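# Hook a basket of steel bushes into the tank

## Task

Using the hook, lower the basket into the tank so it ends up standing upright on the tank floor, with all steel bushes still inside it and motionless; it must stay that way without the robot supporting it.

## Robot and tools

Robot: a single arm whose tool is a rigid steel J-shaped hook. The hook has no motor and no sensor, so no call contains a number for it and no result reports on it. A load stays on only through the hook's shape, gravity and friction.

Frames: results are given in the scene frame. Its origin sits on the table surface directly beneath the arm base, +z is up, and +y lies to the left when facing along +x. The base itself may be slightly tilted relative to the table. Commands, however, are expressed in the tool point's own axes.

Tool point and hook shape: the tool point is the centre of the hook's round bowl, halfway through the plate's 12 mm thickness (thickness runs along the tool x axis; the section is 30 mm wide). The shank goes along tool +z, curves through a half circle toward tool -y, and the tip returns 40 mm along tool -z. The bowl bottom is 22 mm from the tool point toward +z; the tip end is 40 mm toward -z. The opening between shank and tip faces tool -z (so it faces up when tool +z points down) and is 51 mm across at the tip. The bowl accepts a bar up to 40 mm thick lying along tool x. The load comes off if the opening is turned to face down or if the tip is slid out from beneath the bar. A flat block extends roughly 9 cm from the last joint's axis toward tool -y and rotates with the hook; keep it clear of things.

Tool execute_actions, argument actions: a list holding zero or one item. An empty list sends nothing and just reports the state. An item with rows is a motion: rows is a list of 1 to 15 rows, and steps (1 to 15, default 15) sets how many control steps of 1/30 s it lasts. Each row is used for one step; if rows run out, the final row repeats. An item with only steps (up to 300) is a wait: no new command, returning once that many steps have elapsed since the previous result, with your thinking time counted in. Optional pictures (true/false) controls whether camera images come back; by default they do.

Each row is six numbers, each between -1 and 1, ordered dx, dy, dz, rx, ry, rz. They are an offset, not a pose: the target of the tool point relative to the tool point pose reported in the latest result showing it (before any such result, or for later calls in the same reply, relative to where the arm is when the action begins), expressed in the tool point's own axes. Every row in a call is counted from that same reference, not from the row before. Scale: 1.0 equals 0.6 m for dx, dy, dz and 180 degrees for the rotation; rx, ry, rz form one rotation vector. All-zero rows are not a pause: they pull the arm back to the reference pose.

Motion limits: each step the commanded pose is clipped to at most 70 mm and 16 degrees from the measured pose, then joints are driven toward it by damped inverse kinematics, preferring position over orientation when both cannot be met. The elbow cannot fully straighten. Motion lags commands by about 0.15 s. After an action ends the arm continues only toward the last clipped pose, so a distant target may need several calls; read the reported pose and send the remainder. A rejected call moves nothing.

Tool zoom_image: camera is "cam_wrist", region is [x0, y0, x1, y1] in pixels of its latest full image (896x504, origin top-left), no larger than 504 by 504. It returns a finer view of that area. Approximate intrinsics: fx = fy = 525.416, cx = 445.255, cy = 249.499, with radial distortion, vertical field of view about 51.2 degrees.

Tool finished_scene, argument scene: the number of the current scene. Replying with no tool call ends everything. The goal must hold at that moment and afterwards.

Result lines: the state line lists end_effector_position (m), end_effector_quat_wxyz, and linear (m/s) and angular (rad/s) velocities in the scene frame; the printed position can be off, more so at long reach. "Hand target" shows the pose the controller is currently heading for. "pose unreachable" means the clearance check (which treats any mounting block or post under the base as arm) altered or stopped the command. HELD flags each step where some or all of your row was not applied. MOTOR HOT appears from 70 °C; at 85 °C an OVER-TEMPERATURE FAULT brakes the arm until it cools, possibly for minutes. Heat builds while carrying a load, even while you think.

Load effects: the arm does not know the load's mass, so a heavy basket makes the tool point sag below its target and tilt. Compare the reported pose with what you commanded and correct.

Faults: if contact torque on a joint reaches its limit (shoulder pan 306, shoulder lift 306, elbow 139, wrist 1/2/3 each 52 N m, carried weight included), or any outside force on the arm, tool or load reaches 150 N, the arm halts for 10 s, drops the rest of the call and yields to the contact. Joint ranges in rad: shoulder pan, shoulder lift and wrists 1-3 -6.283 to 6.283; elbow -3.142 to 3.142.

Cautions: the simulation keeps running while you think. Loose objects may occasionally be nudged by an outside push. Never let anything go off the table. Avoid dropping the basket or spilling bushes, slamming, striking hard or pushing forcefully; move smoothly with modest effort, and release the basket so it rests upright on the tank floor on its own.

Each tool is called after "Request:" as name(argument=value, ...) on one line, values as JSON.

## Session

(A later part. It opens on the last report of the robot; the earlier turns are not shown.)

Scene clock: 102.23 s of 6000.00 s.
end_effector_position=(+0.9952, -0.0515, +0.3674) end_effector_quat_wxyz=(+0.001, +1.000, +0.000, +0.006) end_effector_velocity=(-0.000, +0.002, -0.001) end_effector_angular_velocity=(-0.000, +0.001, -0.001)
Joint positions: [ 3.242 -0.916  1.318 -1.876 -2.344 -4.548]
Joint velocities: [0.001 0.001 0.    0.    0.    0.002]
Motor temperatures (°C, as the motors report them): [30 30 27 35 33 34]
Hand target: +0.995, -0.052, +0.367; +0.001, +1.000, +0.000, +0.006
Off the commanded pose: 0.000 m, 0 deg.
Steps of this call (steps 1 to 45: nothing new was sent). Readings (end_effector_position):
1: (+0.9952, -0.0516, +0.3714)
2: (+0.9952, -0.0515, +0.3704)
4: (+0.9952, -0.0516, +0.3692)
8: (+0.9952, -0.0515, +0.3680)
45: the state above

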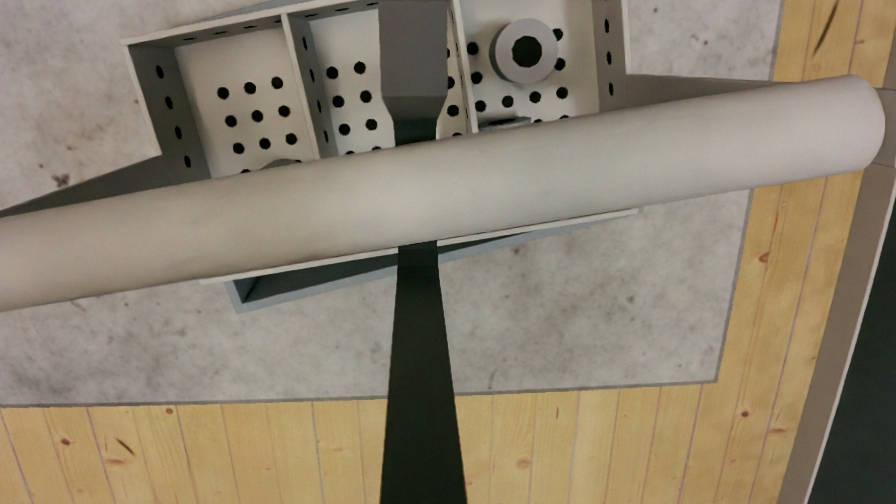

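Overshot by ~5°; turn back while lowering.

Request:
execute_actions(actions=[{"rows":[[0,0,0.003,0,0,-0.001],[0,0,0.006,0,0,-0.002],[0,0,0.009,0,0,-0.003],[0,0,0.012,0,0,-0.0045],[0,0,0.015,0,0,-0.006],[0,0,0.018,0,0,-0.008],[0,0,0.021,0,0,-0.01],[0,0,0.024,0,0,-0.012],[0,0,0.027,0,0,-0.014],[0,0,0.03,0,0,-0.016],[0,0,0.033,0,0,-0.018],[0,0,0.036,0,0,-0.02],[0,0,0.039,0,0,-0.022],[0,0,0.042,0,0,-0.0235],[0,0,0.045,0,0,-0.025]]}], pictures=false)

Request:
execute_actions(actions=[{"steps":40}])

Scene clock: 106.87 s of 6000.00 s.
end_effector_position=(+0.9953, -0.0515, +0.3473) end_effector_quat_wxyz=(+0.001, +1.000, +0.029, +0.005) end_effector_velocity=(+0.003, +0.002, -0.052) end_effector_angular_velocity=(-0.002, -0.005, +0.159)
Joint positions: [ 3.228 -0.908  1.334 -1.912 -2.345 -4.623]
Joint velocities: [-0.035  0.026  0.039 -0.105 -0.004 -0.212]
Motor temperatures (°C, as the motors report them): [30 30 27 35 33 34]
Hand target: +0.995, -0.052, +0.340; +0.001, +0.999, +0.039, +0.005
Off the commanded pose: 0.007 m, 1 deg.
Steps of this call (steps 1 to 124: nothing new was sent; steps 125 to 139: all 15 steps of this action). Readings (end_effector_position):
125: (+0.9952, -0.0515, +0.3674)
126: (+0.9953, -0.0515, +0.3670)
128: (+0.9953, -0.0515, +0.3650)
132: (+0.9953, -0.0515, +0.3594)
139: the state above

Scene clock: 108.20 s of 6000.00 s.
end_effector_position=(+0.9955, -0.0516, +0.3405) end_effector_quat_wxyz=(+0.001, +0.999, +0.039, +0.005) end_effector_velocity=(-0.000, +0.000, -0.000) end_effector_angular_velocity=(-0.000, +0.000, +0.000)
Joint positions: [ 3.223 -0.905  1.339 -1.925 -2.346 -4.651]
Joint velocities: [ 0.  0.  0.  0. -0. -0.]
Motor temperatures (°C, as the motors report them): [30 30 27 35 33 34]
Hand target: +0.995, -0.052, +0.340; +0.001, +0.999, +0.039, +0.005
Off the commanded pose: 0.000 m, 0 deg.
Steps of this call (steps 1 to 40: nothing new was sent). Readings (end_effector_position):
1: (+0.9955, -0.0516, +0.3459)
2: (+0.9956, -0.0518, +0.3447)
4: (+0.9955, -0.0517, +0.3429)
8: (+0.9955, -0.0516, +0.3413)
40: the state above

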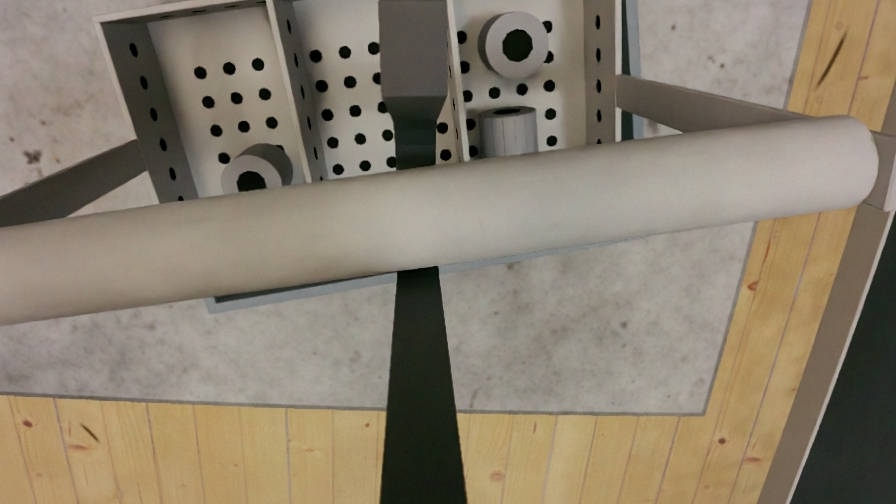

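Request:
execute_actions(actions=[{"rows":[[0,0,-0.004,0,0,0],[0,0,-0.008,0,0,0],[0,0,-0.012,0,0,0],[0,0,-0.016,0,0,0],[0,0,-0.02,0,0,0],[0,0,-0.024,0,0,0],[0,0,-0.028,0,0,0],[0,0,-0.032,0,0,0],[0,0,-0.036,0,0,0],[0,0,-0.04,0,0,0]]}], pictures=false)

Request:
execute_actions(actions=[{"steps":120}])

Scene clock: 114.80 s of 6000.00 s.
end_effector_position=(+0.9952, -0.0515, +0.3622) end_effector_quat_wxyz=(+0.001, +0.999, +0.039, +0.006) end_effector_velocity=(-0.000, +0.001, +0.019) end_effector_angular_velocity=(+0.001, +0.001, -0.001)
Joint positions: [ 3.238 -0.91   1.316 -1.882 -2.344 -4.63 ]
Joint velocities: [ 0.014 -0.003 -0.022  0.039  0.002  0.021]
Motor temperatures (°C, as the motors report them): [30 30 27 35 33 34]
Hand target: +0.995, -0.052, +0.364; +0.001, +0.999, +0.039, +0.005
Off the commanded pose: 0.002 m, 0 deg.
Steps of this call (steps 1 to 183: nothing new was sent; steps 184 to 198: all 15 steps of this action). Readings (end_effector_position):
184: (+0.9955, -0.0516, +0.3405)
185: (+0.9955, -0.0517, +0.3408)
187: (+0.9954, -0.0517, +0.3432)
191: (+0.9953, -0.0515, +0.3508)
198: the state above

Scene clock: 118.80 s of 6000.00 s.
end_effector_position=(+0.9952, -0.0515, +0.3644) end_effector_quat_wxyz=(+0.001, +0.999, +0.039, +0.006) end_effector_velocity=(-0.000, -0.001, +0.001) end_effector_angular_velocity=(-0.000, -0.001, -0.002)
Joint positions: [ 3.24  -0.911  1.313 -1.877 -2.344 -4.628]
Joint velocities: [ 0.    -0.002  0.     0.    -0.001  0.002]
Motor temperatures (°C, as the motors report them): [30 30 27 35 33 34]
Hand target: +0.995, -0.052, +0.364; +0.001, +0.999, +0.039, +0.005
Off the commanded pose: 0.000 m, 0 deg.
Steps of this call (steps 1 to 120: nothing new was sent). Readings (end_effector_position):
1: (+0.9952, -0.0516, +0.3627)
2: (+0.9952, -0.0516, +0.3631)
4: (+0.9952, -0.0515, +0.3637)
8: (+0.9952, -0.0515, +0.3642)
120: the state above

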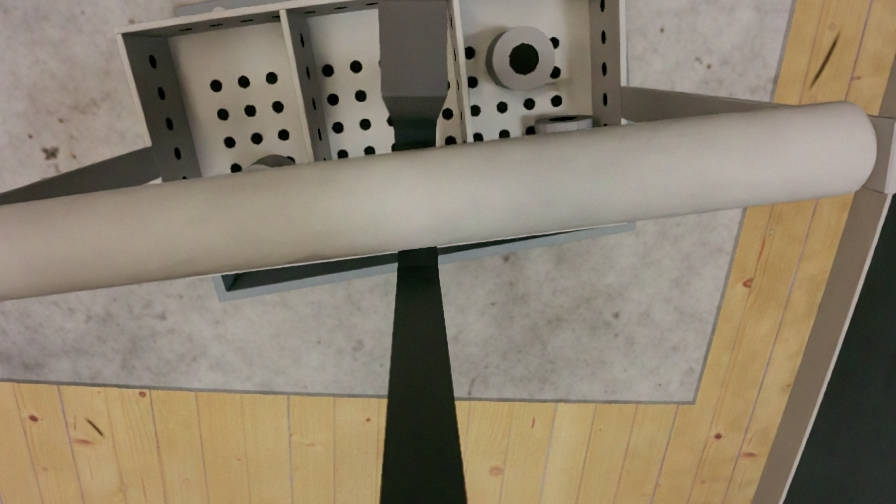

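Request:
execute_actions(actions=[{"rows":[[0.002,0.001,0,0,0,-0.001],[0.003,0.002,0,0,0,-0.002],[0.005,0.003,0,0,0,-0.003],[0.007,0.005,0,0,0,-0.004],[0.008,0.006,0,0,0,-0.005],[0.01,0.007,0,0,0,-0.006],[0.012,0.008,0,0,0,-0.007],[0.013,0.01,0,0,0,-0.008],[0.015,0.011,0,0,0,-0.009],[0.017,0.012,0,0,0,-0.01],[0.018,0.013,0,0,0,-0.011],[0.02,0.015,0,0,0,-0.012],[0.022,0.016,0,0,0,-0.013],[0.023,0.017,0,0,0,-0.014],[0.025,0.018,0,0,0,-0.015]]}], pictures=false)

Request:
execute_actions(actions=[{"steps":40}], pictures=false)

Request:
execute_actions(actions=[{"rows":[[0,0,0.004,0,0,0],[0,0,0.008,0,0,0],[0,0,0.012,0,0,0],[0,0,0.016,0,0,0],[0,0,0.02,0,0,0],[0,0,0.024,0,0,0],[0,0,0.028,0,0,0],[0,0,0.032,0,0,0],[0,0,0.036,0,0,0],[0,0,0.04,0,0,0],[0,0,0.044,0,0,0],[0,0,0.048,0,0,0]]}], pictures=false)

Request:
execute_actions(actions=[{"steps":15}])

Scene clock: 133.13 s of 6000.00 s.
end_effector_position=(+1.0069, -0.0588, +0.3646) end_effector_quat_wxyz=(+0.001, +0.998, +0.057, +0.006) end_effector_velocity=(+0.029, -0.017, -0.000) end_effector_angular_velocity=(-0.000, +0.002, +0.093)
Joint positions: [ 3.234 -0.897  1.28  -1.865 -2.345 -4.672]
Joint velocities: [-0.015  0.038 -0.085  0.034 -0.    -0.113]
Motor temperatures (°C, as the motors report them): [30 30 27 35 33 34]
Hand target: +1.011, -0.061, +0.365; +0.001, +0.998, +0.063, +0.006
Off the commanded pose: 0.005 m, 1 deg.
Steps of this call (steps 1 to 415: nothing new was sent; steps 416 to 430: all 15 steps of this action). Readings (end_effector_position):
416: (+0.9952, -0.0515, +0.3644)
417: (+0.9955, -0.0516, +0.3644)
419: (+0.9966, -0.0523, +0.3645)
423: (+0.9999, -0.0543, +0.3645)
430: the state above

Scene clock: 134.47 s of 6000.00 s.
end_effector_position=(+1.0109, -0.0612, +0.3646) end_effector_quat_wxyz=(+0.001, +0.998, +0.063, +0.006) end_effector_velocity=(+0.000, -0.002, -0.001) end_effector_angular_velocity=(+0.001, +0.001, -0.002)
Joint positions: [ 3.231 -0.891  1.268 -1.86  -2.345 -4.687]
Joint velocities: [-0.003 -0.001 -0.    -0.001  0.001 -0.001]
Motor temperatures (°C, as the motors report them): [30 30 27 35 33 34]
Hand target: +1.011, -0.061, +0.365; +0.001, +0.998, +0.063, +0.006
Off the commanded pose: 0.000 m, 0 deg.
Steps of this call (steps 1 to 40: nothing new was sent). Readings (end_effector_position):
1: (+1.0079, -0.0594, +0.3646)
2: (+1.0086, -0.0598, +0.3646)
4: (+1.0096, -0.0604, +0.3646)
8: (+1.0105, -0.0609, +0.3646)
40: the state above

Scene clock: 134.97 s of 6000.00 s.
end_effector_position=(+1.0111, -0.0612, +0.3397) end_effector_quat_wxyz=(+0.001, +0.998, +0.063, +0.005) end_effector_velocity=(+0.002, -0.002, -0.030) end_effector_angular_velocity=(+0.004, -0.005, -0.005)
Joint positions: [ 3.215 -0.886  1.296 -1.909 -2.347 -4.71 ]
Joint velocities: [-0.023  0.006  0.033 -0.069  0.001 -0.032]
Motor temperatures (°C, as the motors report them): [30 30 27 35 33 34]
Hand target: +1.011, -0.061, +0.336; +0.001, +0.998, +0.063, +0.005
Off the commanded pose: 0.004 m, 0 deg.
Steps of this call (steps 1 to 15: all 15 steps of this action). Readings (end_effector_position):
1: (+1.0109, -0.0612, +0.3646)
2: (+1.0111, -0.0613, +0.3642)
4: (+1.0111, -0.0613, +0.3617)
8: (+1.0110, -0.0612, +0.3539)
15: the state above

Scene clock: 135.47 s of 6000.00 s.
end_effector_position=(+1.0112, -0.0612, +0.3359) end_effector_quat_wxyz=(+0.001, +0.998, +0.063, +0.005) end_effector_velocity=(-0.000, -0.001, -0.002) end_effector_angular_velocity=(-0.001, +0.002, +0.001)
Joint positions: [ 3.212 -0.885  1.3   -1.917 -2.347 -4.714]
Joint velocities: [-0.002  0.001  0.     0.001 -0.001 -0.001]
Motor temperatures (°C, as the motors report them): [30 30 27 35 33 34]
Hand target: +1.011, -0.061, +0.336; +0.001, +0.998, +0.063, +0.005
Off the commanded pose: 0.000 m, 0 deg.
Steps of this call (steps 1 to 15: nothing new was sent). Readings (end_effector_position):
1: (+1.0112, -0.0612, +0.3388)
2: (+1.0112, -0.0612, +0.3381)
4: (+1.0112, -0.0612, +0.3372)
8: (+1.0112, -0.0612, +0.3363)
15: the state above

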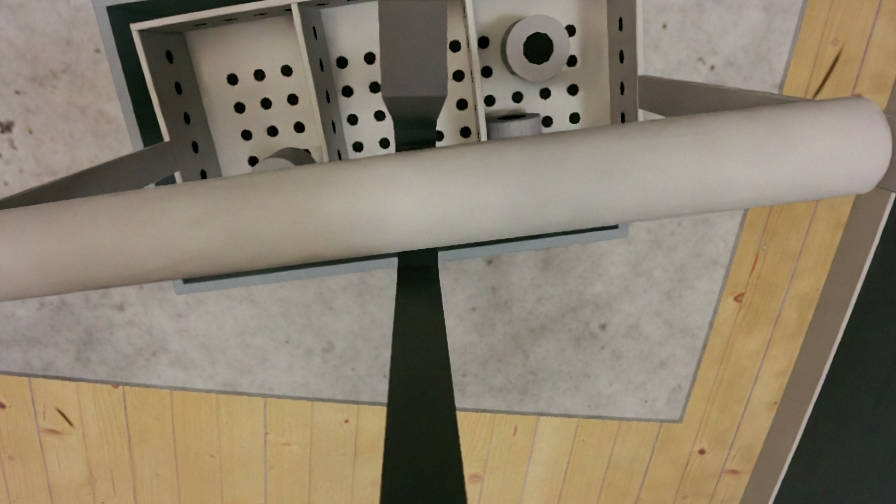

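Request:
execute_actions(actions=[{"rows":[[-0.002,0,0,0,0,0],[-0.004,0,0,0,0,0],[-0.006,0,0,0,0,0],[-0.008,0,0,0,0,0],[-0.01,0,0,0,0,0],[-0.012,0,0,0,0,0],[-0.014,0,0,0,0,0],[-0.016,0,0.004,0,0,0],[-0.018,0,0.008,0,0,0],[-0.02,0,0.012,0,0,0],[-0.02,0,0.016,0,0,0],[-0.02,0,0.02,0,0,0],[-0.02,0,0.024,0,0,0]]}], pictures=false)

Request:
execute_actions(actions=[{"steps":20}])

Scene clock: 146.07 s of 6000.00 s.
end_effector_position=(+1.0004, -0.0625, +0.3257) end_effector_quat_wxyz=(+0.001, +0.998, +0.063, +0.005) end_effector_velocity=(-0.010, -0.001, -0.038) end_effector_angular_velocity=(-0.001, +0.002, +0.002)
Joint positions: [ 3.205 -0.899  1.338 -1.947 -2.347 -4.723]
Joint velocities: [-0.026 -0.004  0.063 -0.082 -0.003 -0.036]
Motor temperatures (°C, as the motors report them): [30 30 27 35 33 34]
Hand target: +0.999, -0.063, +0.321; +0.001, +0.998, +0.063, +0.005
Off the commanded pose: 0.004 m, 0 deg.
Steps of this call (steps 1 to 303: nothing new was sent; steps 304 to 318: all 15 steps of this action). Readings (end_effector_position):
304: (+1.0112, -0.0612, +0.3359)
305: (+1.0109, -0.0613, +0.3359)
307: (+1.0096, -0.0615, +0.3359)
311: (+1.0059, -0.0619, +0.3358)
318: the state above

Scene clock: 146.73 s of 6000.00 s.
end_effector_position=(+0.9994, -0.0627, +0.3214) end_effector_quat_wxyz=(+0.001, +0.998, +0.063, +0.005) end_effector_velocity=(+0.000, -0.001, -0.000) end_effector_angular_velocity=(+0.001, -0.001, -0.002)
Joint positions: [ 3.202 -0.899  1.345 -1.958 -2.347 -4.727]
Joint velocities: [-0.001 -0.001 -0.    -0.002  0.    -0.   ]
Motor temperatures (°C, as the motors report them): [30 30 27 35 33 34]
Hand target: +0.999, -0.063, +0.321; +0.001, +0.998, +0.063, +0.005
Off the commanded pose: 0.000 m, 0 deg.
Steps of this call (steps 1 to 20: nothing new was sent). Readings (end_effector_position):
1: (+1.0002, -0.0625, +0.3246)
2: (+1.0000, -0.0626, +0.3239)
4: (+0.9998, -0.0627, +0.3229)
8: (+0.9995, -0.0627, +0.3219)
20: the state above

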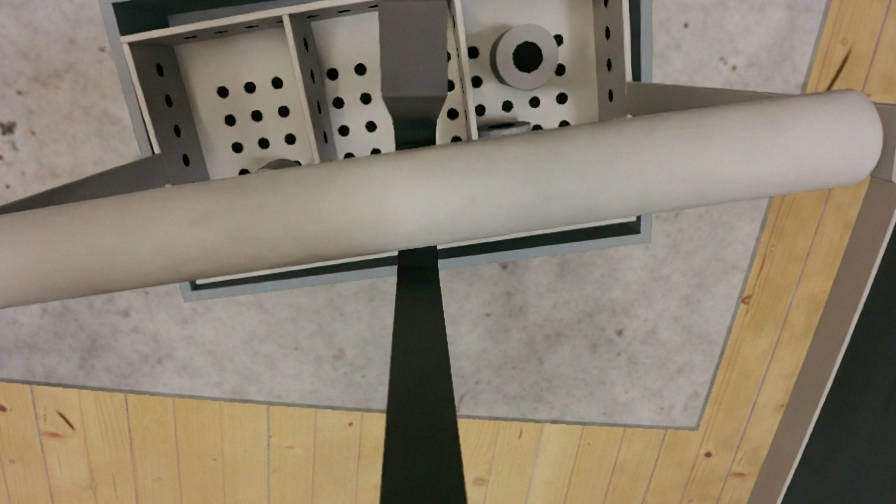

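Inside. Lower.

Request:
execute_actions(actions=[{"rows":[[0,0,0.005,0,0,0],[0,0,0.01,0,0,0],[0,0,0.015,0,0,0],[0,0,0.02,0,0,0],[0,0,0.025,0,0,0],[0,0,0.03,0,0,0],[0,0,0.035,0,0,0],[0,0,0.04,0,0,0],[0,0,0.045,0,0,0],[0,0,0.05,0,0,0],[0,0,0.055,0,0,0],[0,0,0.06,0,0,0],[0,0,0.064,0,0,0],[0,0,0.068,0,0,0],[0,0,0.072,0,0,0]]}], pictures=false)

Request:
execute_actions(actions=[{"rows":[[0,0,0.018,0,0,0],[0,0,0.021,0,0,0],[0,0,0.024,0,0,0],[0,0,0.027,0,0,0],[0,0,0.03,0,0,0],[0,0,0.033,0,0,0],[0,0,0.036,0,0,0],[0,0,0.039,0,0,0],[0,0,0.042,0,0,0],[0,0,0.045,0,0,0],[0,0,0.048,0,0,0],[0,0,0.051,0,0,0],[0,0,0.054,0,0,0],[0,0,0.057,0,0,0],[0,0,0.06,0,0,0]]}])

Request:
execute_actions(actions=[{"rows":[[0,0,0.015,0,0,0],[0,0,0.02,0,0,0],[0,0,0.03,0,0,0],[0,0,0.045,0,0,0],[0,0,0.06,0,0,0],[0,0,0.08,0,0,0],[0,0,0.097,0,0,0]]}])

Scene clock: 153.60 s of 6000.00 s.
end_effector_position=(+0.9996, -0.0628, +0.2886) end_effector_quat_wxyz=(+0.001, +0.998, +0.063, +0.005) end_effector_velocity=(+0.001, +0.000, -0.076) end_effector_angular_velocity=(+0.002, -0.002, -0.001)
Joint positions: [ 3.18  -0.888  1.376 -2.021 -2.349 -4.758]
Joint velocities: [-0.053  0.03   0.068 -0.153 -0.    -0.076]
Motor temperatures (°C, as the motors report them): [30 30 27 35 33 34]
Hand target: +1.000, -0.063, +0.278; +0.001, +0.998, +0.063, +0.005
Off the commanded pose: 0.010 m, 0 deg.
Steps of this call (steps 1 to 191: nothing new was sent; steps 192 to 206: all 15 steps of this action). Readings (end_effector_position):
192: (+0.9995, -0.0628, +0.3214)
193: (+0.9996, -0.0629, +0.3209)
195: (+0.9995, -0.0629, +0.3177)
199: (+0.9995, -0.0628, +0.3081)
206: the state above

Scene clock: 154.10 s of 6000.00 s.
end_effector_position=(+0.9999, -0.0628, +0.2599) end_effector_quat_wxyz=(+0.001, +0.998, +0.063, +0.005) end_effector_velocity=(-0.000, +0.002, -0.055) end_effector_angular_velocity=(-0.001, +0.002, +0.004)
Joint positions: [ 3.16  -0.876  1.4   -2.077 -2.349 -4.786]
Joint velocities: [-0.037  0.027  0.042 -0.102 -0.001 -0.054]
Motor temperatures (°C, as the motors report them): [30 30 27 35 33 34]
Hand target: +1.000, -0.063, +0.253; +0.002, +0.998, +0.063, +0.005
Off the commanded pose: 0.007 m, 0 deg.
Steps of this call (steps 1 to 15: all 15 steps of this action). Readings (end_effector_position):
1: (+0.9997, -0.0628, +0.2861)
2: (+0.9996, -0.0628, +0.2839)
4: (+0.9997, -0.0628, +0.2801)
8: (+0.9997, -0.0628, +0.2726)
15: the state above

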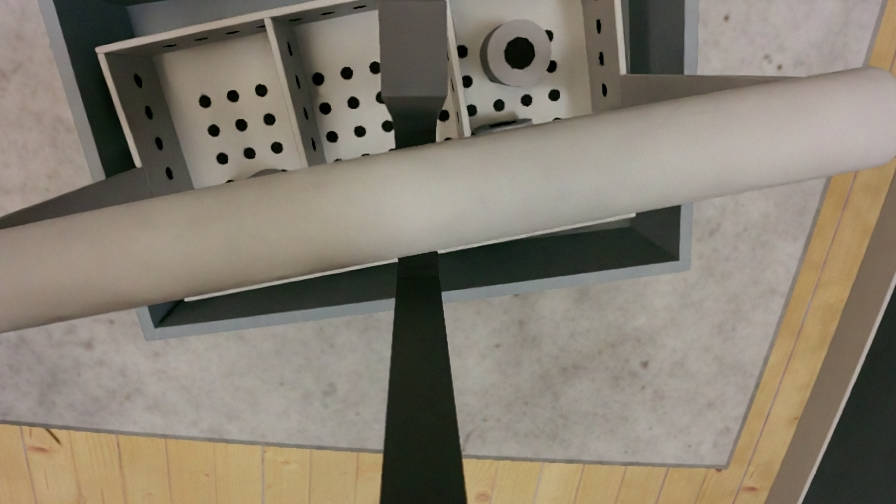

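Scene clock: 154.60 s of 6000.00 s.
end_effector_position=(+1.0002, -0.0630, +0.2053) end_effector_quat_wxyz=(+0.002, +0.998, +0.063, +0.005) end_effector_velocity=(+0.001, +0.002, -0.029) end_effector_angular_velocity=(+0.002, -0.004, +0.002)
Joint positions: [ 3.121 -0.847  1.438 -2.18  -2.35  -4.839]
Joint velocities: [-0.019  0.018  0.017 -0.061  0.003 -0.034]
Motor temperatures (°C, as the motors report them): [30 30 27 35 33 34]
Hand target: +1.000, -0.063, +0.202; +0.002, +0.998, +0.063, +0.005
Off the commanded pose: 0.004 m, 0 deg.
Steps of this call (steps 1 to 15: all 15 steps of this action). Readings (end_effector_position):
1: (+0.9999, -0.0628, +0.2581)
2: (+0.9999, -0.0628, +0.2563)
4: (+1.0000, -0.0629, +0.2510)
8: (+0.9996, -0.0630, +0.2257)
15: the state above

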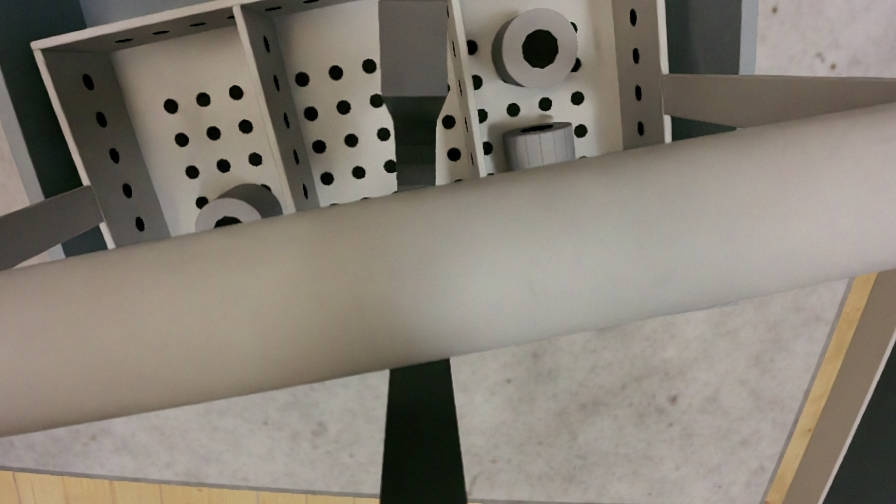

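Request:
execute_actions(actions=[{"rows":[[0,0.02,0.008,0,0,0],[0,0.04,0.008,0,0,0],[0,0.06,0.008,0,0,0],[0,0.08,0.008,0,0,0],[0,0.1,0.008,0,0,0],[0,0.12,0.008,0,0,0],[0,0.14,0.008,0,0,0],[0,0.16,0.008,0,0,0]]}])

Scene clock: 159.77 s of 6000.00 s.
end_effector_position=(+1.0113, -0.1521, +0.2008) end_effector_quat_wxyz=(+0.002, +0.998, +0.062, +0.005) end_effector_velocity=(+0.007, -0.051, +0.002) end_effector_angular_velocity=(+0.002, -0.003, +0.003)
Joint positions: [ 3.055 -0.891  1.41  -2.174 -2.347 -4.932]
Joint velocities: [-0.035 -0.024 -0.024  0.01   0.005 -0.054]
Motor temperatures (°C, as the motors report them): [30 30 27 35 33 34]
Hand target: +1.012, -0.158, +0.201; +0.002, +0.998, +0.062, +0.005
Off the commanded pose: 0.006 m, 0 deg.
Steps of this call (steps 1 to 140: nothing new was sent; steps 141 to 155: all 15 steps of this action). Readings (end_effector_position):
141: (+1.0004, -0.0633, +0.2016)
142: (+1.0004, -0.0658, +0.2011)
144: (+1.0021, -0.0784, +0.2007)
148: (+1.0067, -0.1159, +0.2008)
155: the state above

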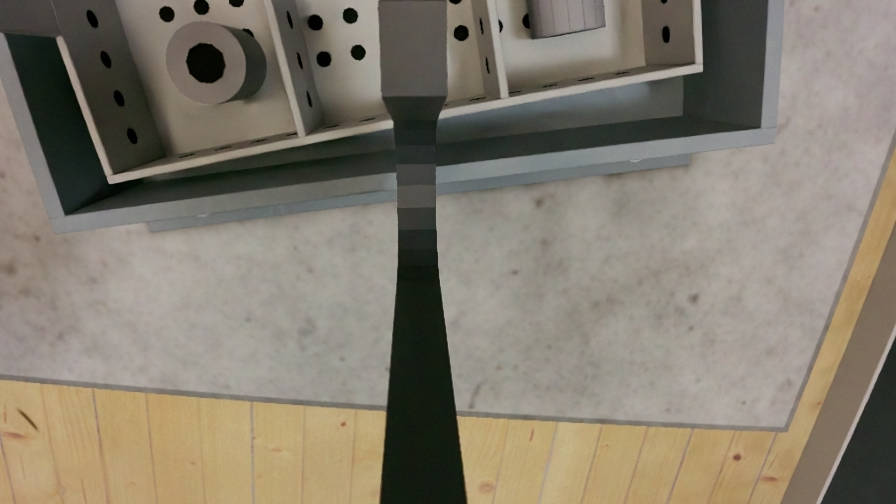

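Request:
execute_actions(actions=[{"steps":150}], pictures=false)

Request:
finished_scene(scene=1)

Scene clock: 164.77 s of 6000.00 s.
end_effector_position=(+1.0121, -0.1583, +0.2008) end_effector_quat_wxyz=(+0.002, +0.998, +0.062, +0.005) end_effector_velocity=(+0.000, -0.001, -0.001) end_effector_angular_velocity=(+0.000, -0.000, -0.002)
Joint positions: [ 3.051 -0.893  1.407 -2.172 -2.346 -4.938]
Joint velocities: [-0.001  0.    -0.    -0.001  0.     0.001]
Motor temperatures (°C, as the motors report them): [30 30 27 35 33 34]
Hand target: +1.012, -0.158, +0.201; +0.002, +0.998, +0.062, +0.005
Off the commanded pose: 0.000 m, 0 deg.
Steps of this call (steps 1 to 150: nothing new was sent). Readings (end_effector_position):
1: (+1.0115, -0.1536, +0.2008)
2: (+1.0116, -0.1547, +0.2008)
4: (+1.0118, -0.1562, +0.2008)
8: (+1.0120, -0.1576, +0.2008)
150: the state above

The scene is finished: the task was done.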